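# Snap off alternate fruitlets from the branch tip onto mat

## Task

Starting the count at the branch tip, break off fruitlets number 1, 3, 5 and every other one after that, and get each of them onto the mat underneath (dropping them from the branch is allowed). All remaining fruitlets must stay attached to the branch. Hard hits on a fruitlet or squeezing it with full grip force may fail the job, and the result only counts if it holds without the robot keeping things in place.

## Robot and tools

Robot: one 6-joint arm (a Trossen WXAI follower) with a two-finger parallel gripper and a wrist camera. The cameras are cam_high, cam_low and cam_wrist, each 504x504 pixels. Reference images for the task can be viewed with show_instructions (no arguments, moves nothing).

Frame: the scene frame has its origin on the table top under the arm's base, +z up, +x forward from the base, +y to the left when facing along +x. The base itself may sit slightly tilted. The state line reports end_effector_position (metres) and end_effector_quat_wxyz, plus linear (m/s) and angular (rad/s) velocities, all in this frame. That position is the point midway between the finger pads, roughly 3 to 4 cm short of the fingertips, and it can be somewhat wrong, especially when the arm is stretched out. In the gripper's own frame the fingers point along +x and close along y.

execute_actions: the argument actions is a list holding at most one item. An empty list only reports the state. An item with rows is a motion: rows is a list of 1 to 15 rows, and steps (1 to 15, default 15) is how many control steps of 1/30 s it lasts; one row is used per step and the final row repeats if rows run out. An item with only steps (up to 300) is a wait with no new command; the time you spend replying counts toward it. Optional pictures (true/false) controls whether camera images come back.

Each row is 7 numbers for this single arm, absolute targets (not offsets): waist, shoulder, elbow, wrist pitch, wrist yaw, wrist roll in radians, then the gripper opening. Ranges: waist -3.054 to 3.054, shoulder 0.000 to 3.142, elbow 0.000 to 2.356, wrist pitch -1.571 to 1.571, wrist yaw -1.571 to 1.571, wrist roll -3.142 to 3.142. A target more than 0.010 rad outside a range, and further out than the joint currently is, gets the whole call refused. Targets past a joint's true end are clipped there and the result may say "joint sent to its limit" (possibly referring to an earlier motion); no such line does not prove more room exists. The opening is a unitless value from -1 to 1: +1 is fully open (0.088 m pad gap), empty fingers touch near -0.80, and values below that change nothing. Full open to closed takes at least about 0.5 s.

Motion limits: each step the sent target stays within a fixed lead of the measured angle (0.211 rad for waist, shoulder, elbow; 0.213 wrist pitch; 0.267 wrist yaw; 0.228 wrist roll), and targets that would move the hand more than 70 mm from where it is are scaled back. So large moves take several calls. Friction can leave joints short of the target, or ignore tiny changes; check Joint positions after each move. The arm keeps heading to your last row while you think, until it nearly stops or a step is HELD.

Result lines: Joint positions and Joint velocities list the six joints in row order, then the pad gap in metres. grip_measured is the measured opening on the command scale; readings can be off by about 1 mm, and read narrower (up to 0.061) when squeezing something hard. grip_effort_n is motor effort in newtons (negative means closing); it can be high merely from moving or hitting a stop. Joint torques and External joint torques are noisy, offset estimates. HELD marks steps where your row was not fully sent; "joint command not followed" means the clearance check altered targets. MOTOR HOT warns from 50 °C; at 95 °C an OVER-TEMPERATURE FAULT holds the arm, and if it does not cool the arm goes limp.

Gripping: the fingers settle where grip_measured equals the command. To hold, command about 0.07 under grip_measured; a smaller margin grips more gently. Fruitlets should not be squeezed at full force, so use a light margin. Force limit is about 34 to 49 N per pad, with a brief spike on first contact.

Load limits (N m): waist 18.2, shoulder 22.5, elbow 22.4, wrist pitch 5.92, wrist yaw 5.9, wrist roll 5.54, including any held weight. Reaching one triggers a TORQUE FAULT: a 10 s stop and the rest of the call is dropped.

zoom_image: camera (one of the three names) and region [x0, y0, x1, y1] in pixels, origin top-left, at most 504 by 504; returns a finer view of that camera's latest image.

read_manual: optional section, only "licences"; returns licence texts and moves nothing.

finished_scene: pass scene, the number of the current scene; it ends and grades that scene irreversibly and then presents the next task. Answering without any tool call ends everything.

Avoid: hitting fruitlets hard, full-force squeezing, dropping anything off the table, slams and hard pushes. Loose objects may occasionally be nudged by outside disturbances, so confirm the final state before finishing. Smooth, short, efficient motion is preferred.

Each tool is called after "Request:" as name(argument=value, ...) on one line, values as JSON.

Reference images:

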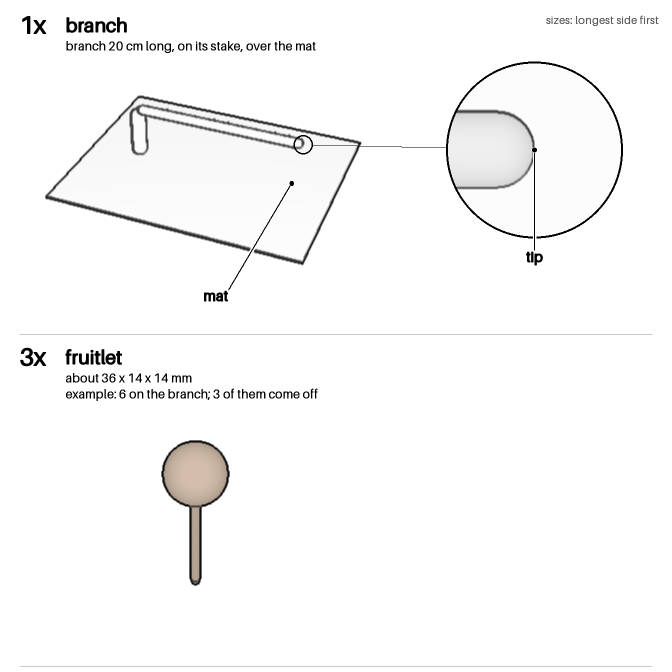

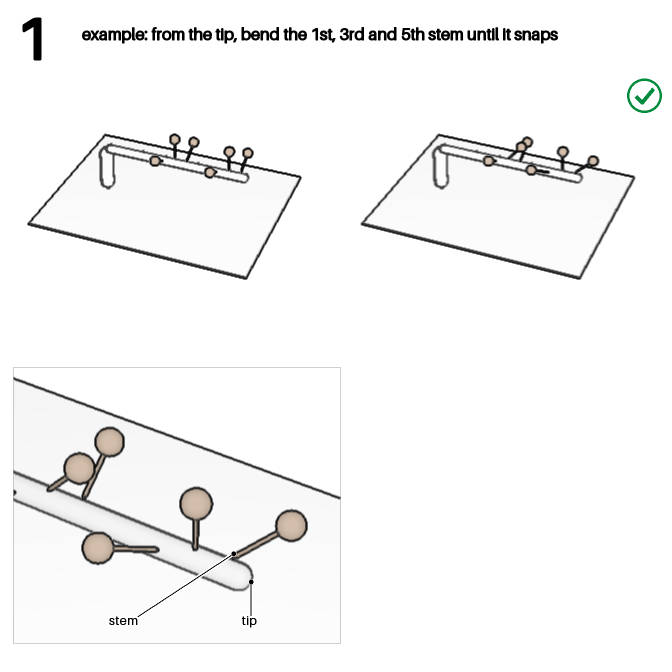

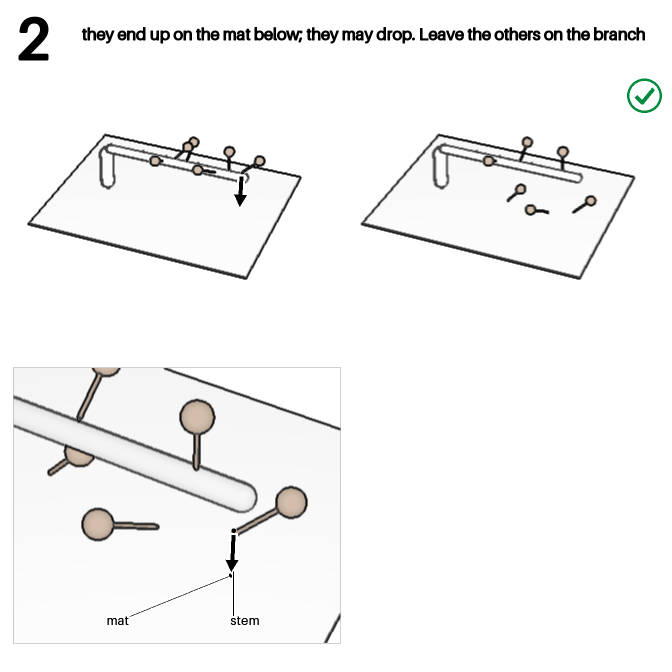

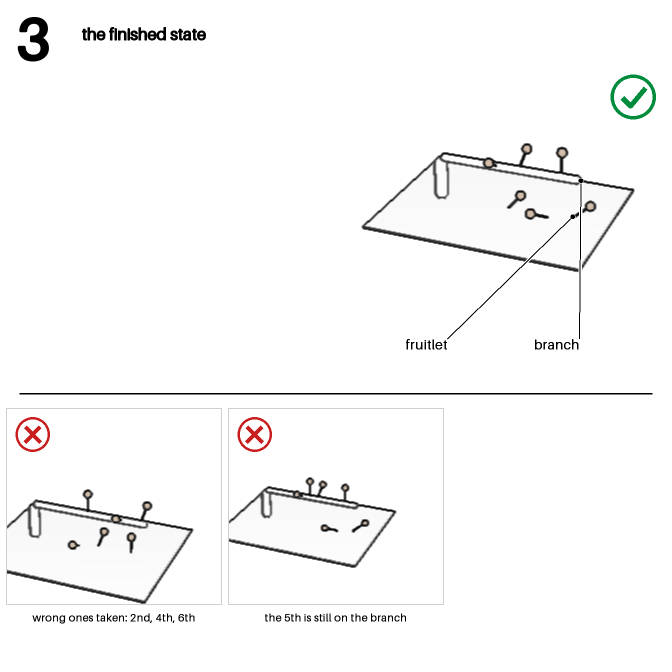

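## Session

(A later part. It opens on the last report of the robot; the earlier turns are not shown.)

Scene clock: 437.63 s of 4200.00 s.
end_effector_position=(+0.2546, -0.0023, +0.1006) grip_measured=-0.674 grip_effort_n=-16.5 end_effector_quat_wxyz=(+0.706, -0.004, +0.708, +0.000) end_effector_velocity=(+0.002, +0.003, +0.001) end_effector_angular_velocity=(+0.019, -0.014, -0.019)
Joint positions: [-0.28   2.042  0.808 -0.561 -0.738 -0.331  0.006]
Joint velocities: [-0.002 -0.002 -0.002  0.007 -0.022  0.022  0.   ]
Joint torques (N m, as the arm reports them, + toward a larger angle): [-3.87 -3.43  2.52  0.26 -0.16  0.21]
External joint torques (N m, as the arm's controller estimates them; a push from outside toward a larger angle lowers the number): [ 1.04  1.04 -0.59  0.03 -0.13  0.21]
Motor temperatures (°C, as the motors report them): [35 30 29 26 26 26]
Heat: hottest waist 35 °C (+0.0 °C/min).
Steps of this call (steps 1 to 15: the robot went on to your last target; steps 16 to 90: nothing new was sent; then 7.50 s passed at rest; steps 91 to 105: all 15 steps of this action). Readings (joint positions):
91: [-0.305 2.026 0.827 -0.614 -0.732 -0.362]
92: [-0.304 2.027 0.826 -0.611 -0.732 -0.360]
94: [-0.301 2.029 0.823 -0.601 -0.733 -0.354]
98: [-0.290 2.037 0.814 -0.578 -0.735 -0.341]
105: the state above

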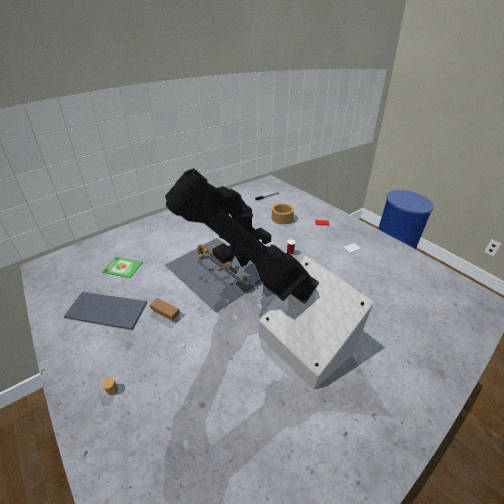

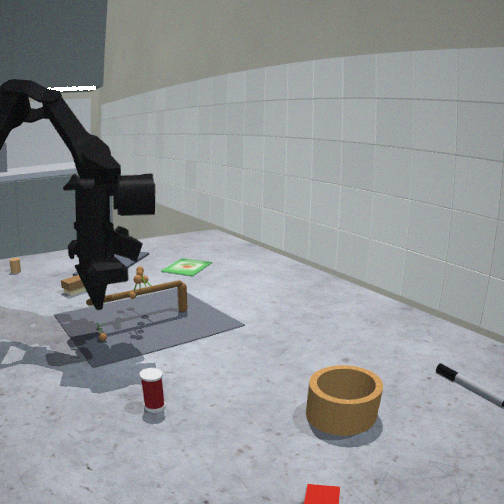

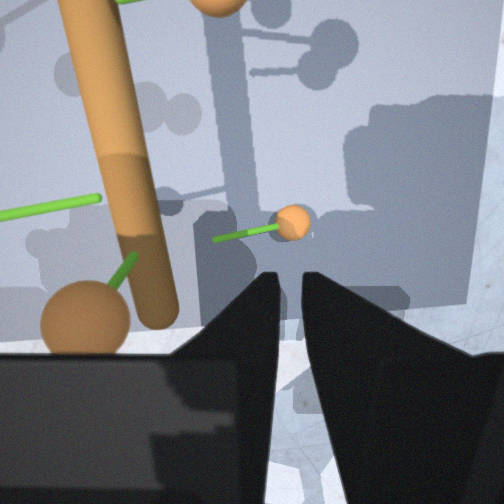

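Request:
execute_actions(actions=[{"rows":[[-0.29,2.035,0.815,-0.585,-0.736,-0.345,-0.677],[-0.305,2.025,0.83,-0.615,-0.732,-0.36,-0.677],[-0.32,2.015,0.85,-0.65,-0.728,-0.38,-0.677],[-0.335,2.01,0.87,-0.685,-0.724,-0.4,-0.677],[-0.35,2.005,0.89,-0.72,-0.72,-0.42,-0.677],[-0.365,2.0,0.91,-0.755,-0.716,-0.44,-0.677],[-0.38,1.995,0.925,-0.79,-0.712,-0.46,-0.677],[-0.395,1.99,0.94,-0.82,-0.708,-0.475,-0.677],[-0.41,1.985,0.955,-0.85,-0.704,-0.49,-0.677],[-0.418,1.98,0.97,-0.875,-0.70,-0.5,-0.677]],"steps":13}], pictures=false)

Request:
execute_actions(actions=[{"rows":[[-0.40,1.965,0.972,-0.88,-0.705,-0.48,-0.65],[-0.38,1.945,0.973,-0.885,-0.71,-0.455,-0.62],[-0.36,1.925,0.974,-0.89,-0.716,-0.43,-0.59],[-0.34,1.905,0.975,-0.895,-0.722,-0.405,-0.56],[-0.32,1.885,0.975,-0.90,-0.728,-0.38,-0.53],[-0.30,1.865,0.975,-0.905,-0.734,-0.355,-0.5],[-0.28,1.845,0.975,-0.91,-0.74,-0.33,-0.47],[-0.26,1.825,0.975,-0.915,-0.746,-0.30,-0.44],[-0.24,1.805,0.975,-0.92,-0.752,-0.27,-0.41],[-0.22,1.785,0.975,-0.924,-0.757,-0.243,-0.39]],"steps":15}])

Scene clock: 482.00 s of 4200.00 s.
end_effector_position=(+0.2669, -0.0046, +0.1556) grip_measured=-0.674 grip_effort_n=-16.5 end_effector_quat_wxyz=(+0.713, -0.005, +0.701, -0.001) end_effector_velocity=(+0.014, +0.007, +0.072) end_effector_angular_velocity=(-0.013, -0.035, +0.017)
Joint positions: [-0.409  1.99   0.951 -0.84  -0.708 -0.478  0.006]
Joint velocities: [-0.134 -0.085  0.183 -0.33   0.037 -0.154 -0.   ]
Joint torques (N m, as the arm reports them, + toward a larger angle): [-3.86 -4.74  4.3  -0.12  0.1  -0.26]
External joint torques (N m, as the arm's controller estimates them; a push from outside toward a larger angle lowers the number): [ 0.66 -0.86  0.93 -0.25  0.11 -0.25]
Motor temperatures (°C, as the motors report them): [35 29 29 26 26 26]
Heat: hottest waist 35 °C (+0.0 °C/min).
Steps of this call (steps 1 to 15: the robot went on to your last target; steps 16 to 90: nothing new was sent; then 40.93 s passed at rest; steps 91 to 103: all 13 steps of this action). Readings (joint positions):
91: [-0.281 2.042 0.807 -0.561 -0.739 -0.330]
92: [-0.283 2.042 0.810 -0.575 -0.739 -0.333]
94: [-0.298 2.039 0.824 -0.620 -0.735 -0.356]
98: [-0.353 2.018 0.886 -0.734 -0.722 -0.423]
103: the state above

Scene clock: 482.50 s of 4200.00 s.
end_effector_position=(+0.2733, +0.0707, +0.1601) grip_measured=-0.408 grip_effort_n=14.2 end_effector_quat_wxyz=(+0.707, -0.005, +0.707, +0.003) end_effector_velocity=(-0.006, +0.026, +0.003) end_effector_angular_velocity=(+0.016, +0.008, -0.081)
Joint positions: [-0.227  1.798  0.972 -0.919 -0.752 -0.264  0.019]
Joint velocities: [ 0.051 -0.076 -0.007 -0.037 -0.022  0.139  0.008]
Joint torques (N m, as the arm reports them, + toward a larger angle): [-4.08 -4.71  4.49 -0.05 -0.1   0.22]
External joint torques (N m, as the arm's controller estimates them; a push from outside toward a larger angle lowers the number): [ 0.98 -0.88  0.93 -0.27 -0.11  0.21]
Motor temperatures (°C, as the motors report them): [35 29 29 26 26 26]
Heat: hottest waist 35 °C (+0.0 °C/min).
Steps of this call (steps 1 to 15: all 15 steps of this action). Readings (joint positions):
1: [-0.410 1.986 0.956 -0.850 -0.707 -0.479]
2: [-0.407 1.981 0.959 -0.859 -0.707 -0.479]
4: [-0.387 1.960 0.959 -0.875 -0.707 -0.455]
8: [-0.314 1.889 0.964 -0.897 -0.727 -0.371]
15: the state above

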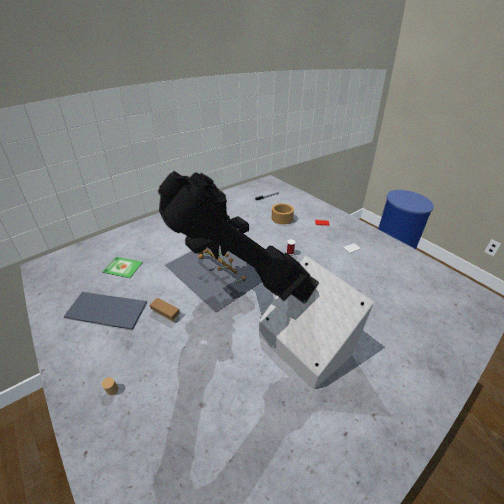

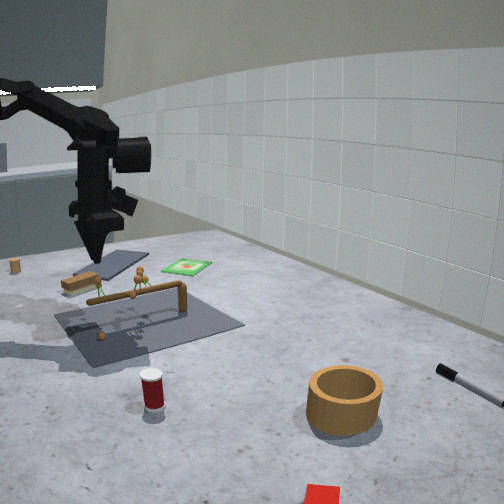

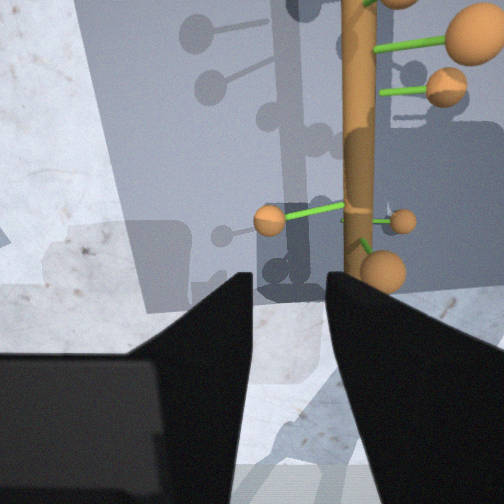

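Request:
execute_actions(actions=[{"steps":8}])

Scene clock: 485.40 s of 4200.00 s.
end_effector_position=(+0.2727, +0.0725, +0.1598) grip_measured=-0.393 grip_effort_n=14.2 end_effector_quat_wxyz=(+0.706, -0.000, +0.708, -0.000) end_effector_velocity=(+0.000, +0.002, +0.001) end_effector_angular_velocity=(+0.008, -0.002, -0.011)
Joint positions: [-0.223  1.794  0.972 -0.922 -0.753 -0.249  0.02 ]
Joint velocities: [-0.002 -0.002  0.002 -0.007 -0.007  0.007 -0.   ]
Joint torques (N m, as the arm reports them, + toward a larger angle): [-3.84 -5.19  4.49 -0.03 -0.15  0.21]
External joint torques (N m, as the arm's controller estimates them; a push from outside toward a larger angle lowers the number): [ 1.03 -1.02  0.6  -0.27 -0.13  0.21]
Motor temperatures (°C, as the motors report them): [35 29 29 26 26 26]
Heat: hottest waist 35 °C (+0.0 °C/min).
Steps of this call (steps 1 to 30: the robot went on to your last target; steps 31 to 87: nothing new was sent). Readings (joint positions):
1: [-0.226 1.797 0.972 -0.920 -0.752 -0.260]
2: [-0.226 1.797 0.972 -0.921 -0.752 -0.257]
4: [-0.225 1.797 0.972 -0.921 -0.752 -0.253]
8: [-0.223 1.795 0.972 -0.922 -0.753 -0.251]
87: the state above
The arm was judged still, so your last target was given up. Only a new action makes it travel on or press farther. Fingers that are still opening or closing keep moving.

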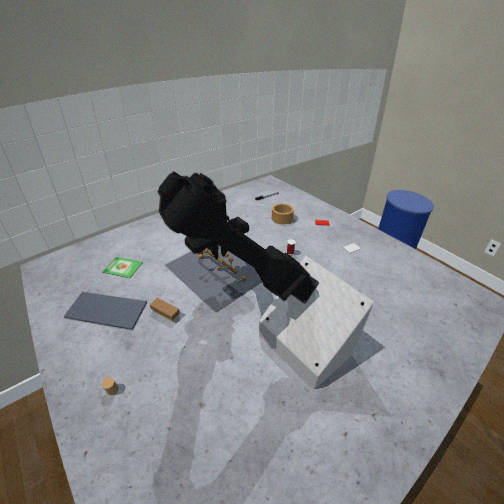

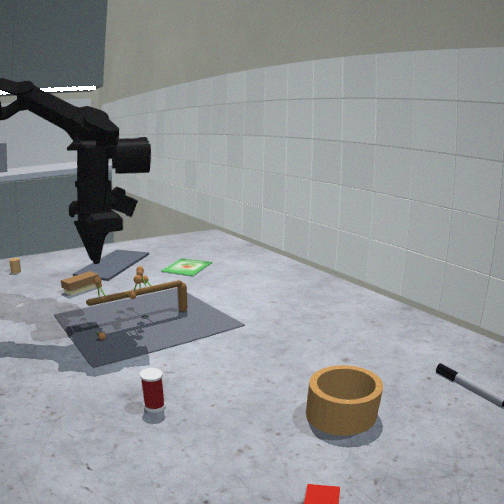

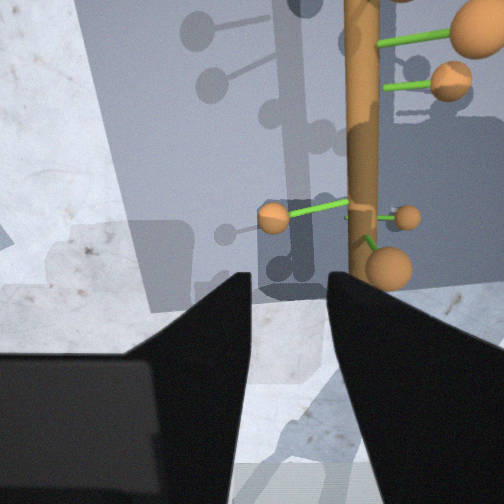

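Request:
execute_actions(actions=[{"rows":[[-0.217,1.798,0.968,-0.91,-0.754,-0.24,-0.39],[-0.21,1.802,0.962,-0.895,-0.755,-0.23,-0.39],[-0.202,1.806,0.956,-0.88,-0.756,-0.22,-0.39],[-0.194,1.81,0.95,-0.863,-0.757,-0.208,-0.39],[-0.186,1.814,0.944,-0.846,-0.758,-0.196,-0.39],[-0.178,1.818,0.938,-0.83,-0.759,-0.185,-0.39],[-0.17,1.822,0.932,-0.813,-0.76,-0.174,-0.39],[-0.163,1.825,0.926,-0.797,-0.761,-0.164,-0.39],[-0.157,1.827,0.921,-0.783,-0.761,-0.154,-0.39]],"steps":15}])

Request:
zoom_image(camera="cam_low", region=[60, 240, 200, 330])

Scene clock: 517.80 s of 4200.00 s.
end_effector_position=(+0.2769, +0.0730, +0.1370) grip_measured=-0.393 grip_effort_n=14.2 end_effector_quat_wxyz=(+0.708, -0.004, +0.706, -0.001) end_effector_velocity=(+0.006, +0.001, -0.002) end_effector_angular_velocity=(+0.002, -0.029, +0.001)
Joint positions: [-0.161  1.817  0.93  -0.791 -0.757 -0.164  0.02 ]
Joint velocities: [ 0.007 -0.002 -0.007  0.051 -0.007  0.037 -0.   ]
Joint torques (N m, as the arm reports them, + toward a larger angle): [-3.98 -3.3   2.97  0.27 -0.15  0.2 ]
External joint torques (N m, as the arm's controller estimates them; a push from outside toward a larger angle lowers the number): [ 0.96  1.11 -0.68  0.02 -0.14  0.2 ]
Motor temperatures (°C, as the motors report them): [35 30 30 26 26 26]
Heat: hottest waist 35 °C (+0.0 °C/min).
Steps of this call (steps 1 to 90: nothing new was sent; then 28.90 s passed at rest; steps 91 to 105: all 15 steps of this action). Readings (joint positions):
91: [-0.223 1.794 0.972 -0.922 -0.753 -0.249]
92: [-0.221 1.794 0.972 -0.917 -0.753 -0.245]
94: [-0.213 1.795 0.969 -0.895 -0.753 -0.233]
98: [-0.186 1.804 0.951 -0.840 -0.756 -0.197]
105: the state above

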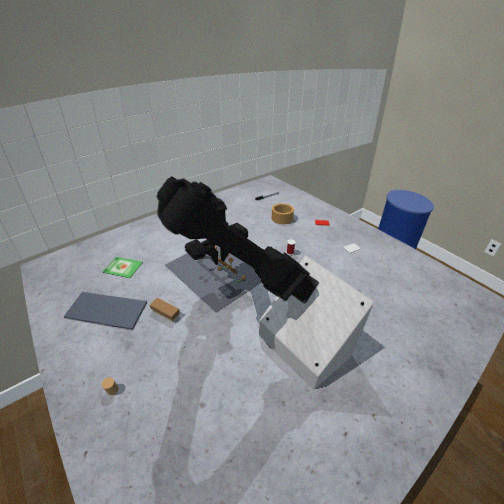

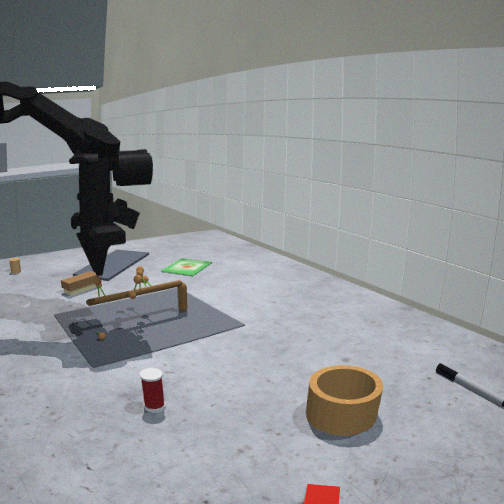

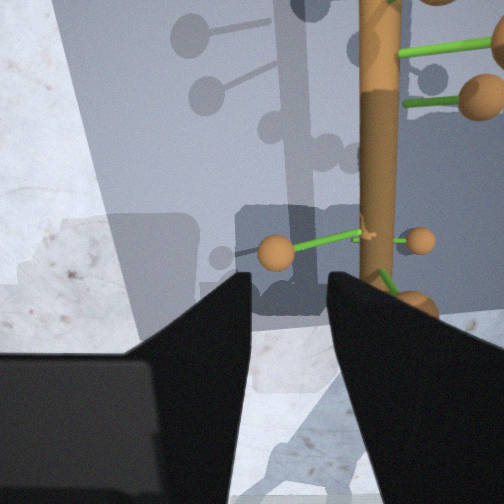

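Region (60, 240, 200, 330) of cam_low's 504x504 image, scaled by 3.600, with more detail than that image has; it fills the top 324 rows of this view, and the rest is white.

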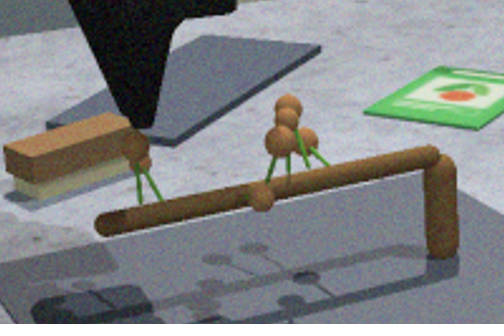

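Request:
execute_actions(actions=[{"rows":[[-0.155,1.827,0.92,-0.78,-0.761,-0.15,-0.45],[-0.15,1.829,0.916,-0.77,-0.762,-0.144,-0.5],[-0.145,1.831,0.912,-0.76,-0.762,-0.138,-0.55],[-0.14,1.833,0.908,-0.75,-0.762,-0.132,-0.6],[-0.135,1.836,0.904,-0.74,-0.763,-0.126,-0.64],[-0.13,1.838,0.9,-0.73,-0.763,-0.12,-0.677],[-0.125,1.84,0.896,-0.72,-0.763,-0.115,-0.677],[-0.12,1.843,0.892,-0.71,-0.764,-0.109,-0.677],[-0.116,1.845,0.888,-0.70,-0.764,-0.104,-0.677]],"steps":15}])

Request:
zoom_image(camera="cam_low", region=[60, 240, 200, 330])

Scene clock: 532.87 s of 4200.00 s.
end_effector_position=(+0.2760, +0.0732, +0.1207) grip_measured=-0.668 grip_effort_n=-16.5 end_effector_quat_wxyz=(+0.707, -0.004, +0.708, -0.001) end_effector_velocity=(+0.002, -0.001, -0.003) end_effector_angular_velocity=(+0.006, -0.015, -0.005)
Joint positions: [-0.12   1.835  0.896 -0.706 -0.76  -0.112  0.006]
Joint velocities: [ 0.002  0.002 -0.012  0.037 -0.007  0.022 -0.003]
Joint torques (N m, as the arm reports them, + toward a larger angle): [-3.87 -3.42  2.81  0.27 -0.15  0.22]
External joint torques (N m, as the arm's controller estimates them; a push from outside toward a larger angle lowers the number): [ 1.08  1.06 -0.63  0.02 -0.14  0.22]
Motor temperatures (°C, as the motors report them): [35 30 29 26 26 26]
Heat: hottest waist 35 °C (+0.0 °C/min).
Steps of this call (steps 1 to 15: the robot went on to your last target; steps 16 to 90: nothing new was sent; then 11.57 s passed at rest; steps 91 to 105: all 15 steps of this action). Readings (joint positions):
91: [-0.160 1.817 0.928 -0.784 -0.757 -0.159]
92: [-0.158 1.818 0.928 -0.781 -0.758 -0.157]
94: [-0.153 1.819 0.924 -0.770 -0.758 -0.149]
98: [-0.136 1.827 0.910 -0.737 -0.760 -0.130]
105: the state above

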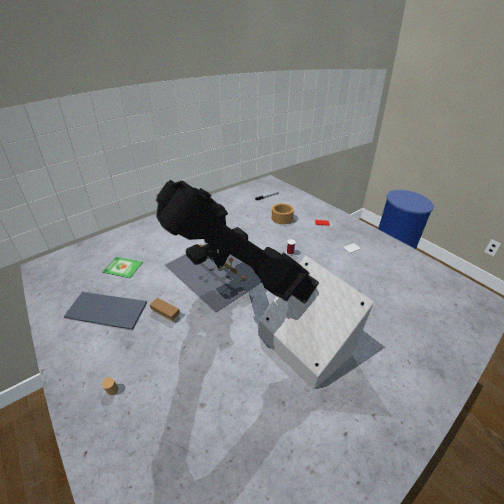

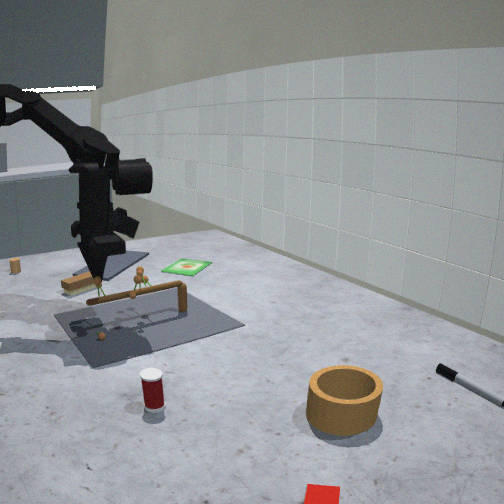

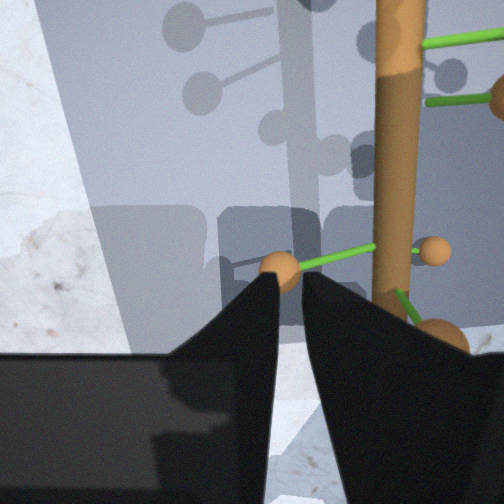

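Region (60, 240, 200, 330) of cam_low's 504x504 image, scaled by 3.600, with more detail than that image has; it fills the top 324 rows of this view, and the rest is white.

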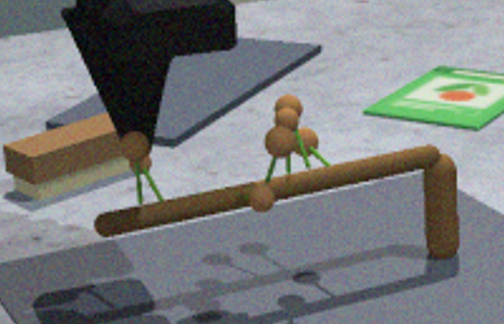

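Request:
execute_actions(actions=[{"rows":[[-0.11,1.846,0.888,-0.70,-0.764,-0.1,-0.677],[-0.106,1.847,0.885,-0.691,-0.764,-0.095,-0.677],[-0.102,1.849,0.882,-0.682,-0.765,-0.09,-0.677],[-0.098,1.85,0.879,-0.673,-0.765,-0.085,-0.677],[-0.094,1.852,0.876,-0.664,-0.765,-0.08,-0.677],[-0.09,1.853,0.873,-0.655,-0.766,-0.075,-0.677],[-0.087,1.855,0.87,-0.646,-0.766,-0.07,-0.677],[-0.084,1.856,0.867,-0.638,-0.766,-0.066,-0.677],[-0.082,1.858,0.865,-0.631,-0.766,-0.062,-0.677]],"steps":15}])

Request:
zoom_image(camera="cam_low", region=[60, 240, 200, 330])

Scene clock: 546.17 s of 4200.00 s.
end_effector_position=(+0.2765, +0.0746, +0.1085) grip_measured=-0.674 grip_effort_n=-16.5 end_effector_quat_wxyz=(+0.707, -0.006, +0.707, +0.002) end_effector_velocity=(-0.000, +0.003, -0.002) end_effector_angular_velocity=(+0.021, -0.008, -0.012)
Joint positions: [-0.086  1.848  0.873 -0.636 -0.763 -0.07   0.006]
Joint velocities: [ 0.002 -0.002 -0.012  0.022 -0.022  0.022 -0.   ]
Joint torques (N m, as the arm reports them, + toward a larger angle): [-3.93 -3.46  2.68  0.24 -0.13  0.2 ]
External joint torques (N m, as the arm's controller estimates them; a push from outside toward a larger angle lowers the number): [ 1.04  1.05 -0.53  0.01 -0.13  0.2 ]
Motor temperatures (°C, as the motors report them): [35 30 29 26 26 26]
Heat: hottest waist 35 °C (+0.0 °C/min).
Steps of this call (steps 1 to 15: the robot went on to your last target; steps 16 to 90: nothing new was sent; then 9.80 s passed at rest; steps 91 to 105: all 15 steps of this action). Readings (joint positions):
91: [-0.118 1.835 0.895 -0.702 -0.761 -0.109]
92: [-0.116 1.836 0.895 -0.700 -0.761 -0.107]
94: [-0.111 1.837 0.892 -0.690 -0.761 -0.101]
98: [-0.096 1.842 0.882 -0.662 -0.763 -0.084]
105: the state above

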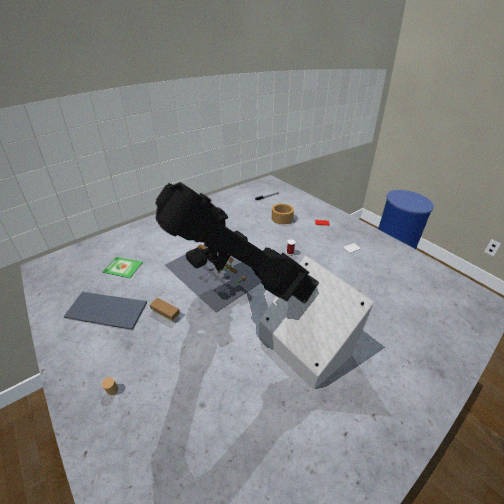

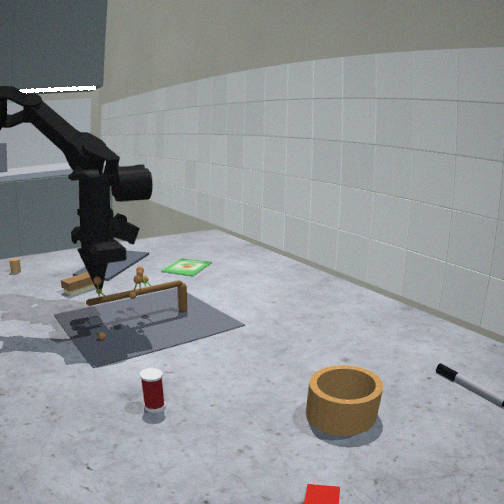

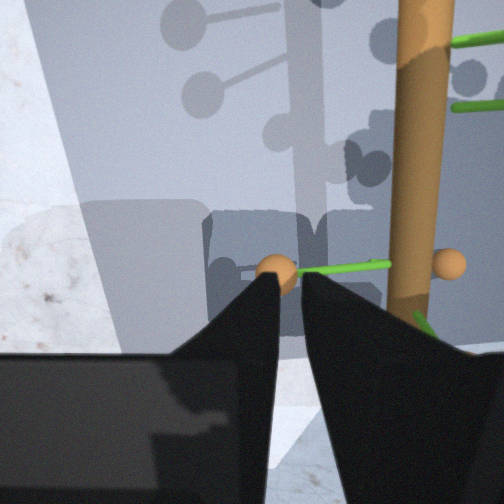

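Region (60, 240, 200, 330) of cam_low's 504x504 image, scaled by 3.600, with more detail than that image has; it fills the top 324 rows of this view, and the rest is white.

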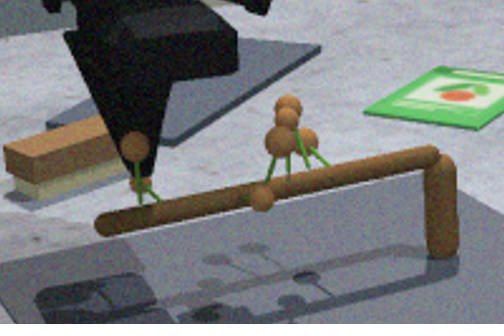

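Request:
execute_actions(actions=[{"rows":[[-0.079,1.859,0.864,-0.626,-0.766,-0.058,-0.677],[-0.076,1.86,0.861,-0.619,-0.766,-0.054,-0.677],[-0.073,1.862,0.858,-0.612,-0.767,-0.05,-0.677],[-0.07,1.863,0.856,-0.605,-0.767,-0.046,-0.677],[-0.067,1.865,0.853,-0.598,-0.767,-0.042,-0.677],[-0.064,1.866,0.851,-0.591,-0.767,-0.038,-0.677],[-0.061,1.868,0.848,-0.584,-0.768,-0.034,-0.677],[-0.058,1.869,0.846,-0.578,-0.768,-0.03,-0.677],[-0.056,1.87,0.844,-0.573,-0.768,-0.028,-0.677]],"steps":15}])

Request:
zoom_image(camera="cam_low", region=[60, 240, 200, 330])

Scene clock: 557.53 s of 4200.00 s.
end_effector_position=(+0.2756, +0.0750, +0.0984) grip_measured=-0.674 grip_effort_n=-16.5 end_effector_quat_wxyz=(+0.707, -0.007, +0.707, +0.003) end_effector_velocity=(+0.002, +0.002, -0.000) end_effector_angular_velocity=(+0.007, -0.014, -0.005)
Joint positions: [-0.059  1.86   0.851 -0.578 -0.764 -0.036  0.006]
Joint velocities: [ 0.002 -0.007 -0.007  0.022 -0.007  0.022 -0.   ]
Joint torques (N m, as the arm reports them, + toward a larger angle): [-3.94 -3.47  2.5   0.25 -0.14  0.2 ]
External joint torques (N m, as the arm's controller estimates them; a push from outside toward a larger angle lowers the number): [ 1.03  1.17 -0.63  0.01 -0.13  0.2 ]
Motor temperatures (°C, as the motors report them): [35 29 29 26 26 26]
Heat: hottest waist 35 °C (+0.0 °C/min).
Steps of this call (steps 1 to 15: the robot went on to your last target; steps 16 to 90: nothing new was sent; then 7.87 s passed at rest; steps 91 to 105: all 15 steps of this action). Readings (joint positions):
91: [-0.084 1.848 0.872 -0.632 -0.763 -0.067]
92: [-0.084 1.848 0.872 -0.629 -0.763 -0.066]
94: [-0.080 1.849 0.869 -0.620 -0.763 -0.060]
98: [-0.068 1.855 0.860 -0.597 -0.764 -0.046]
105: the state above

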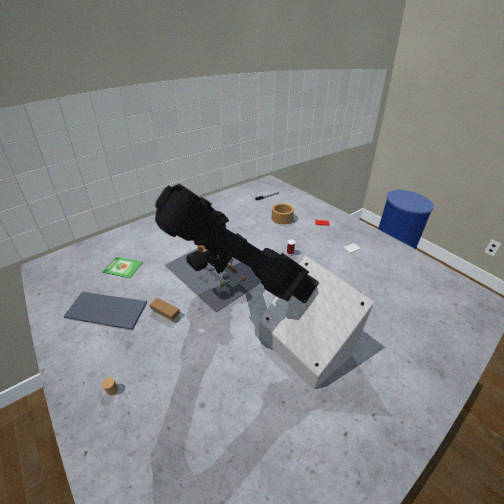

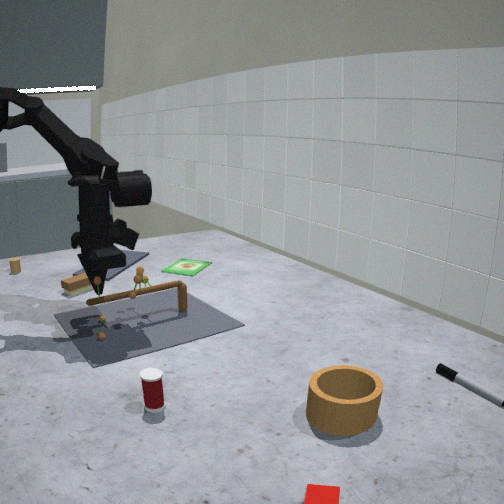

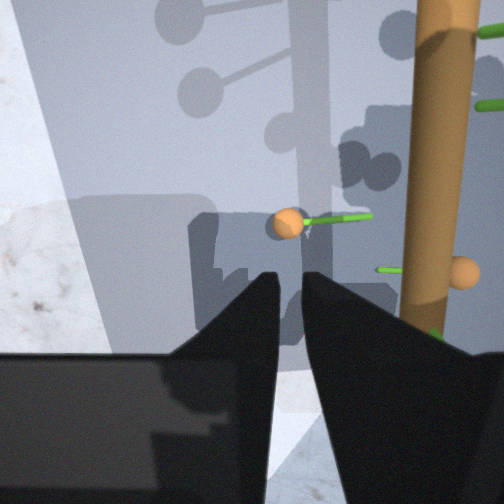

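Region (60, 240, 200, 330) of cam_low's 504x504 image, scaled by 3.600, with more detail than that image has; it fills the top 324 rows of this view, and the rest is white.

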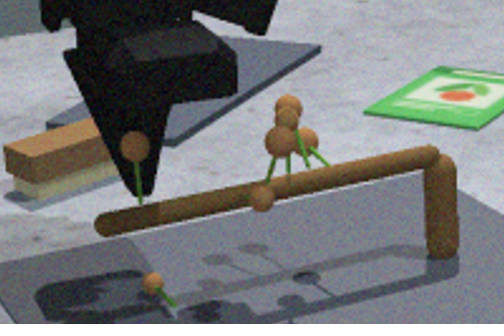

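Request:
execute_actions(actions=[{"rows":[[-0.07,1.855,0.86,-0.6,-0.763,-0.05,-0.677],[-0.085,1.848,0.872,-0.635,-0.762,-0.07,-0.677],[-0.10,1.84,0.885,-0.67,-0.761,-0.09,-0.677],[-0.118,1.833,0.898,-0.705,-0.76,-0.11,-0.677],[-0.135,1.826,0.91,-0.74,-0.759,-0.13,-0.677],[-0.153,1.818,0.923,-0.775,-0.758,-0.155,-0.677],[-0.17,1.811,0.935,-0.81,-0.757,-0.18,-0.677],[-0.188,1.804,0.948,-0.845,-0.756,-0.205,-0.677],[-0.205,1.797,0.96,-0.885,-0.755,-0.225,-0.677],[-0.223,1.79,0.975,-0.922,-0.753,-0.249,-0.677]],"steps":12}], pictures=false)

Request:
execute_actions(actions=[{"rows":[[-0.229,1.81,1.0,-0.932,-0.752,-0.257,-0.677],[-0.235,1.832,1.027,-0.942,-0.751,-0.265,-0.677],[-0.241,1.854,1.053,-0.952,-0.75,-0.273,-0.677],[-0.247,1.877,1.08,-0.962,-0.748,-0.281,-0.677],[-0.253,1.90,1.106,-0.972,-0.747,-0.289,-0.677],[-0.26,1.922,1.132,-0.982,-0.746,-0.297,-0.677],[-0.266,1.945,1.158,-0.992,-0.745,-0.305,-0.677],[-0.272,1.968,1.185,-1.002,-0.743,-0.313,-0.677],[-0.279,1.992,1.213,-1.012,-0.742,-0.321,-0.677],[-0.285,2.018,1.243,-1.0215,-0.741,-0.329,-0.677]],"steps":15}], pictures=false)

Request:
execute_actions(actions=[{"steps":10}])

Scene clock: 601.50 s of 4200.00 s.
end_effector_position=(+0.2739, +0.0716, +0.1502) grip_measured=-0.674 grip_effort_n=-16.5 end_effector_quat_wxyz=(+0.707, +0.003, +0.707, -0.003) end_effector_velocity=(+0.017, +0.008, +0.129) end_effector_angular_velocity=(+0.007, -0.147, +0.063)
Joint positions: [-0.201  1.807  0.952 -0.868 -0.758 -0.211  0.006]
Joint velocities: [-0.305 -0.178  0.237 -0.505  0.007 -0.344 -0.   ]
Joint torques (N m, as the arm reports them, + toward a larger angle): [-3.65 -4.42  4.19 -0.12  0.09 -0.27]
External joint torques (N m, as the arm's controller estimates them; a push from outside toward a larger angle lowers the number): [ 0.61 -0.76  0.88 -0.24  0.12 -0.25]
Motor temperatures (°C, as the motors report them): [35 29 29 26 26 26]
Heat: hottest waist 35 °C (+0.0 °C/min).
Steps of this call (steps 1 to 15: the robot went on to your last target; steps 16 to 90: nothing new was sent; then 40.57 s passed at rest; steps 91 to 102: all 12 steps of this action). Readings (joint positions):
91: [-0.059 1.860 0.851 -0.577 -0.764 -0.034]
92: [-0.062 1.860 0.854 -0.591 -0.764 -0.038]
94: [-0.079 1.858 0.865 -0.638 -0.764 -0.064]
98: [-0.139 1.836 0.906 -0.755 -0.762 -0.139]
102: the state above

Scene clock: 602.00 s of 4200.00 s.
end_effector_position=(+0.3229, +0.0472, +0.1754) grip_measured=-0.674 grip_effort_n=-16.5 end_effector_quat_wxyz=(+0.709, +0.002, +0.705, -0.002) end_effector_velocity=(+0.017, -0.010, +0.002) end_effector_angular_velocity=(+0.022, +0.032, +0.024)
Joint positions: [-0.283  1.997  1.221 -1.013 -0.745 -0.318  0.006]
Joint velocities: [-0.017  0.11   0.125 -0.081 -0.007 -0.081 -0.   ]
Joint torques (N m, as the arm reports them, + toward a larger angle): [-4.84 -4.09  5.25 -0.02  0.06 -0.26]
External joint torques (N m, as the arm's controller estimates them; a push from outside toward a larger angle lowers the number): [ 0.75  1.22  1.12 -0.24  0.11 -0.25]
Motor temperatures (°C, as the motors report them): [35 29 29 26 26 26]
Heat: hottest waist 35 °C (+0.0 °C/min).
Steps of this call (steps 1 to 15: all 15 steps of this action). Readings (joint positions):
1: [-0.210 1.805 0.962 -0.887 -0.758 -0.222]
2: [-0.216 1.806 0.976 -0.902 -0.757 -0.231]
4: [-0.227 1.826 1.012 -0.928 -0.755 -0.250]
8: [-0.252 1.899 1.110 -0.970 -0.751 -0.284]
15: the state above

Scene clock: 602.33 s of 4200.00 s.
end_effector_position=(+0.3252, +0.0466, +0.1758) grip_measured=-0.674 grip_effort_n=-16.5 end_effector_quat_wxyz=(+0.709, +0.001, +0.705, -0.001) end_effector_velocity=(+0.002, -0.002, +0.000) end_effector_angular_velocity=(-0.009, -0.004, +0.025)
Joint positions: [-0.283  2.006  1.234 -1.019 -0.745 -0.322  0.006]
Joint velocities: [-0.002  0.002  0.002  0.007  0.007 -0.022 -0.   ]
Joint torques (N m, as the arm reports them, + toward a larger angle): [-5.08 -4.03  5.23 -0.02  0.08 -0.25]
External joint torques (N m, as the arm's controller estimates them; a push from outside toward a larger angle lowers the number): [ 0.85  1.19  1.14 -0.29  0.11 -0.25]
Motor temperatures (°C, as the motors report them): [35 29 29 26 26 26]
Heat: hottest waist 35 °C (+0.0 °C/min).
Steps of this call (steps 1 to 10: the robot went on to your last target). Readings (joint positions):
1: [-0.283 2.000 1.224 -1.015 -0.745 -0.319]
2: [-0.283 2.002 1.228 -1.016 -0.745 -0.320]
4: [-0.283 2.004 1.231 -1.017 -0.745 -0.322]
8: [-0.283 2.006 1.234 -1.019 -0.745 -0.322]
10: the state above

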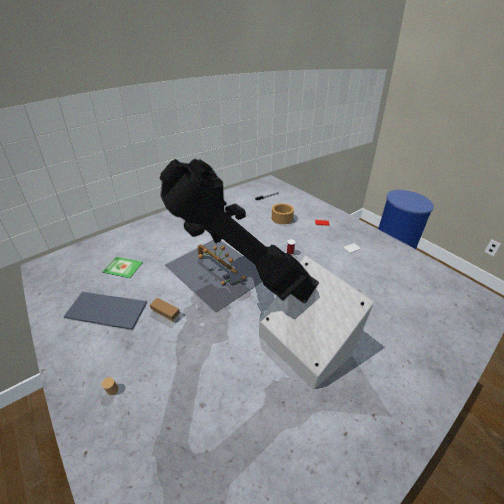

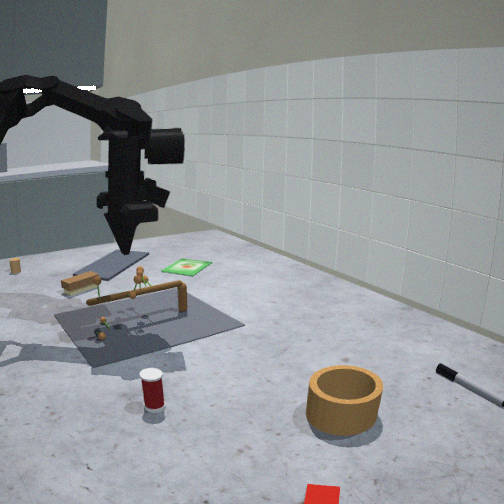

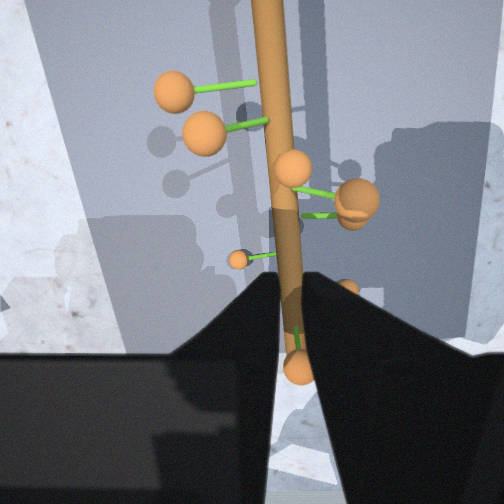

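Request:
zoom_image(camera="cam_wrist", region=[130, 50, 410, 290])

Region (130, 50, 410, 290) of cam_wrist's 504x504 image, scaled by 1.800, with more detail than that image has; it fills the top 432 rows of this view, and the rest is white.

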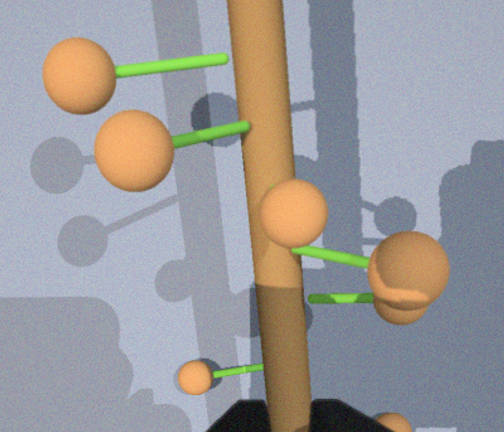

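Request:
execute_actions(actions=[{"rows":[[-0.285,2.02,1.24,-1.015,-0.744,-0.326,-0.66],[-0.287,2.033,1.246,-1.011,-0.743,-0.33,-0.65],[-0.29,2.046,1.252,-1.007,-0.742,-0.334,-0.64],[-0.292,2.059,1.258,-1.003,-0.741,-0.338,-0.63],[-0.294,2.072,1.264,-0.999,-0.74,-0.342,-0.62],[-0.297,2.085,1.27,-0.995,-0.739,-0.345,-0.61],[-0.299,2.098,1.276,-0.991,-0.738,-0.348,-0.6],[-0.302,2.11,1.282,-0.987,-0.737,-0.351,-0.595],[-0.305,2.12,1.286,-0.984,-0.737,-0.354,-0.595]],"steps":15}])

Scene clock: 688.30 s of 4200.00 s.
end_effector_position=(+0.3350, +0.0227, +0.1648) grip_measured=-0.600 grip_effort_n=14.2 end_effector_quat_wxyz=(+0.706, +0.005, +0.708, -0.003) end_effector_velocity=(+0.009, -0.002, +0.001) end_effector_angular_velocity=(+0.003, -0.016, +0.032)
Joint positions: [-0.303  2.107  1.274 -0.988 -0.74  -0.347  0.01 ]
Joint velocities: [-0.002  0.022  0.032  0.007 -0.007 -0.022  0.001]
Joint torques (N m, as the arm reports them, + toward a larger angle): [-5.28 -4.48  5.24  0.24  0.06 -0.25]
External joint torques (N m, as the arm's controller estimates them; a push from outside toward a larger angle lowers the number): [ 0.85  1.26  1.19  0.01  0.1  -0.25]
Motor temperatures (°C, as the motors report them): [38 29 31 25 26 26]
Heat: hottest waist 38 °C (+1.0 °C/min).
Steps of this call (steps 1 to 30: the robot went on to your last target; steps 31 to 90: nothing new was sent; then 82.47 s passed at rest; steps 91 to 105: all 15 steps of this action). Readings (joint positions):
91: [-0.283 2.007 1.235 -1.019 -0.745 -0.323]
92: [-0.283 2.010 1.236 -1.019 -0.745 -0.323]
94: [-0.284 2.021 1.241 -1.015 -0.745 -0.326]
98: [-0.292 2.066 1.260 -1.000 -0.743 -0.337]
105: the state above

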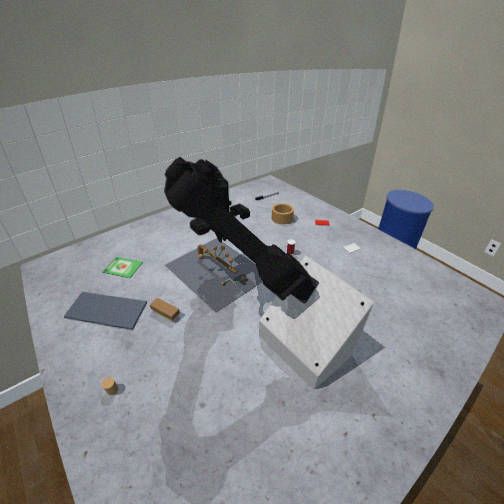

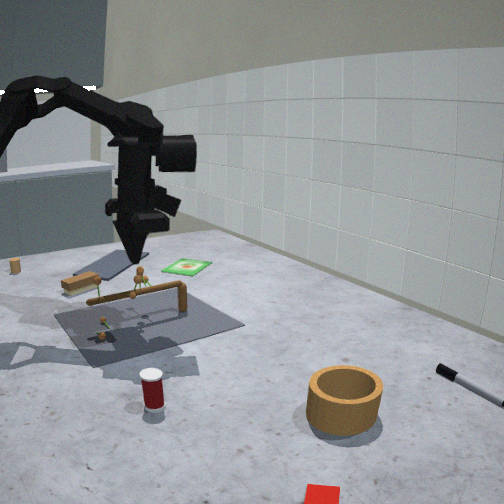

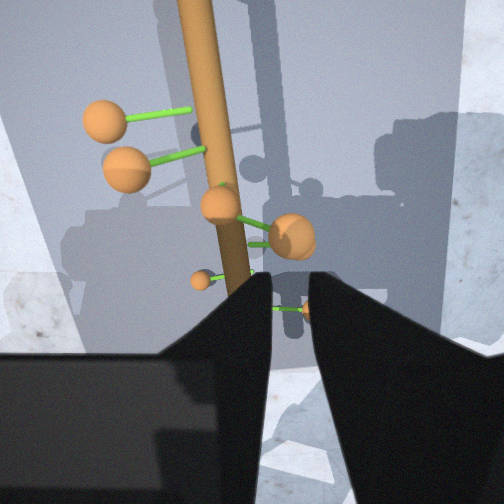

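Request:
execute_actions(actions=[{"rows":[[-0.30,2.115,1.272,-0.98,-0.738,-0.345,-0.595],[-0.297,2.12,1.268,-0.97,-0.739,-0.342,-0.595],[-0.294,2.124,1.265,-0.962,-0.739,-0.339,-0.595],[-0.291,2.128,1.262,-0.954,-0.74,-0.336,-0.595],[-0.288,2.131,1.259,-0.946,-0.741,-0.333,-0.595],[-0.285,2.134,1.257,-0.938,-0.741,-0.33,-0.595],[-0.283,2.136,1.255,-0.932,-0.742,-0.327,-0.595],[-0.281,2.138,1.254,-0.926,-0.742,-0.324,-0.595]],"steps":15}])

Request:
zoom_image(camera="cam_low", region=[80, 230, 220, 320])

Scene clock: 703.00 s of 4200.00 s.
end_effector_position=(+0.3391, +0.0193, +0.1535) grip_measured=-0.598 grip_effort_n=14.2 end_effector_quat_wxyz=(+0.708, -0.003, +0.707, +0.000) end_effector_velocity=(+0.006, -0.001, +0.001) end_effector_angular_velocity=(-0.002, -0.030, +0.001)
Joint positions: [-0.284  2.127  1.262 -0.93  -0.74  -0.331  0.01 ]
Joint velocities: [-0.002 -0.002 -0.002  0.037 -0.007  0.022 -0.   ]
Joint torques (N m, as the arm reports them, + toward a larger angle): [-5.03 -4.46  3.23  0.24 -0.11  0.21]
External joint torques (N m, as the arm's controller estimates them; a push from outside toward a larger angle lowers the number): [ 1.25  1.22 -0.68  0.   -0.08  0.2 ]
Motor temperatures (°C, as the motors report them): [38 29 31 25 26 26]
Heat: hottest waist 38 °C (+1.0 °C/min).
Steps of this call (steps 1 to 15: the robot went on to your last target; steps 16 to 90: nothing new was sent; then 11.20 s passed at rest; steps 91 to 105: all 15 steps of this action). Readings (joint positions):
91: [-0.303 2.108 1.278 -0.986 -0.740 -0.348]
92: [-0.303 2.108 1.278 -0.983 -0.740 -0.348]
94: [-0.301 2.110 1.277 -0.972 -0.740 -0.348]
98: [-0.291 2.119 1.270 -0.946 -0.740 -0.338]
105: the state above

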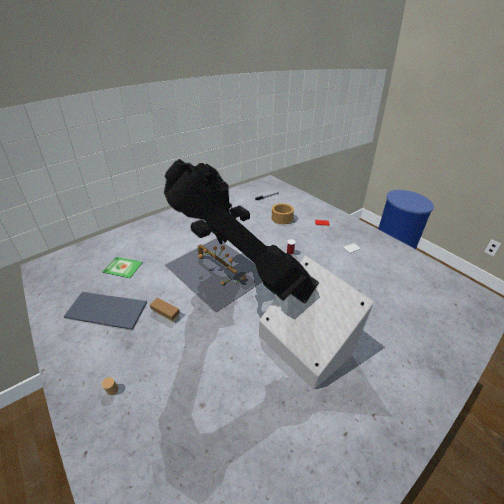

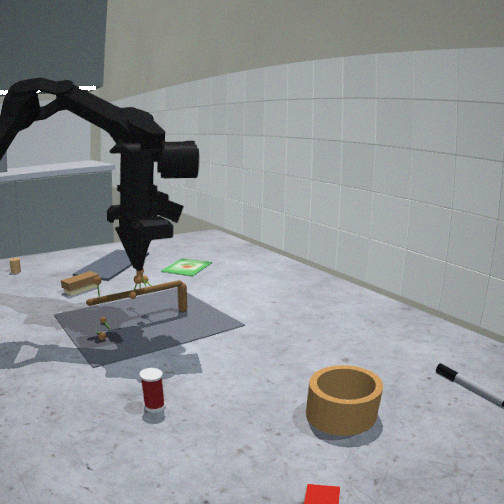

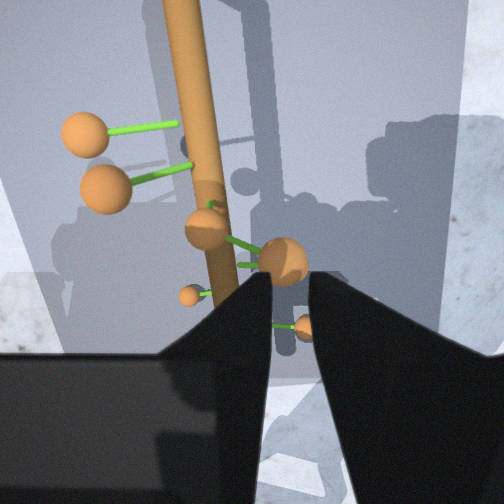

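Region (80, 230, 220, 320) of cam_low's 504x504 image, scaled by 3.600, with more detail than that image has; it fills the top 324 rows of this view, and the rest is white.

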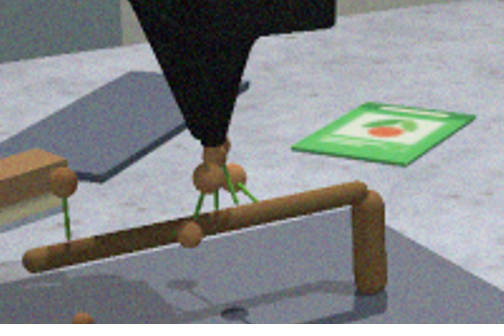

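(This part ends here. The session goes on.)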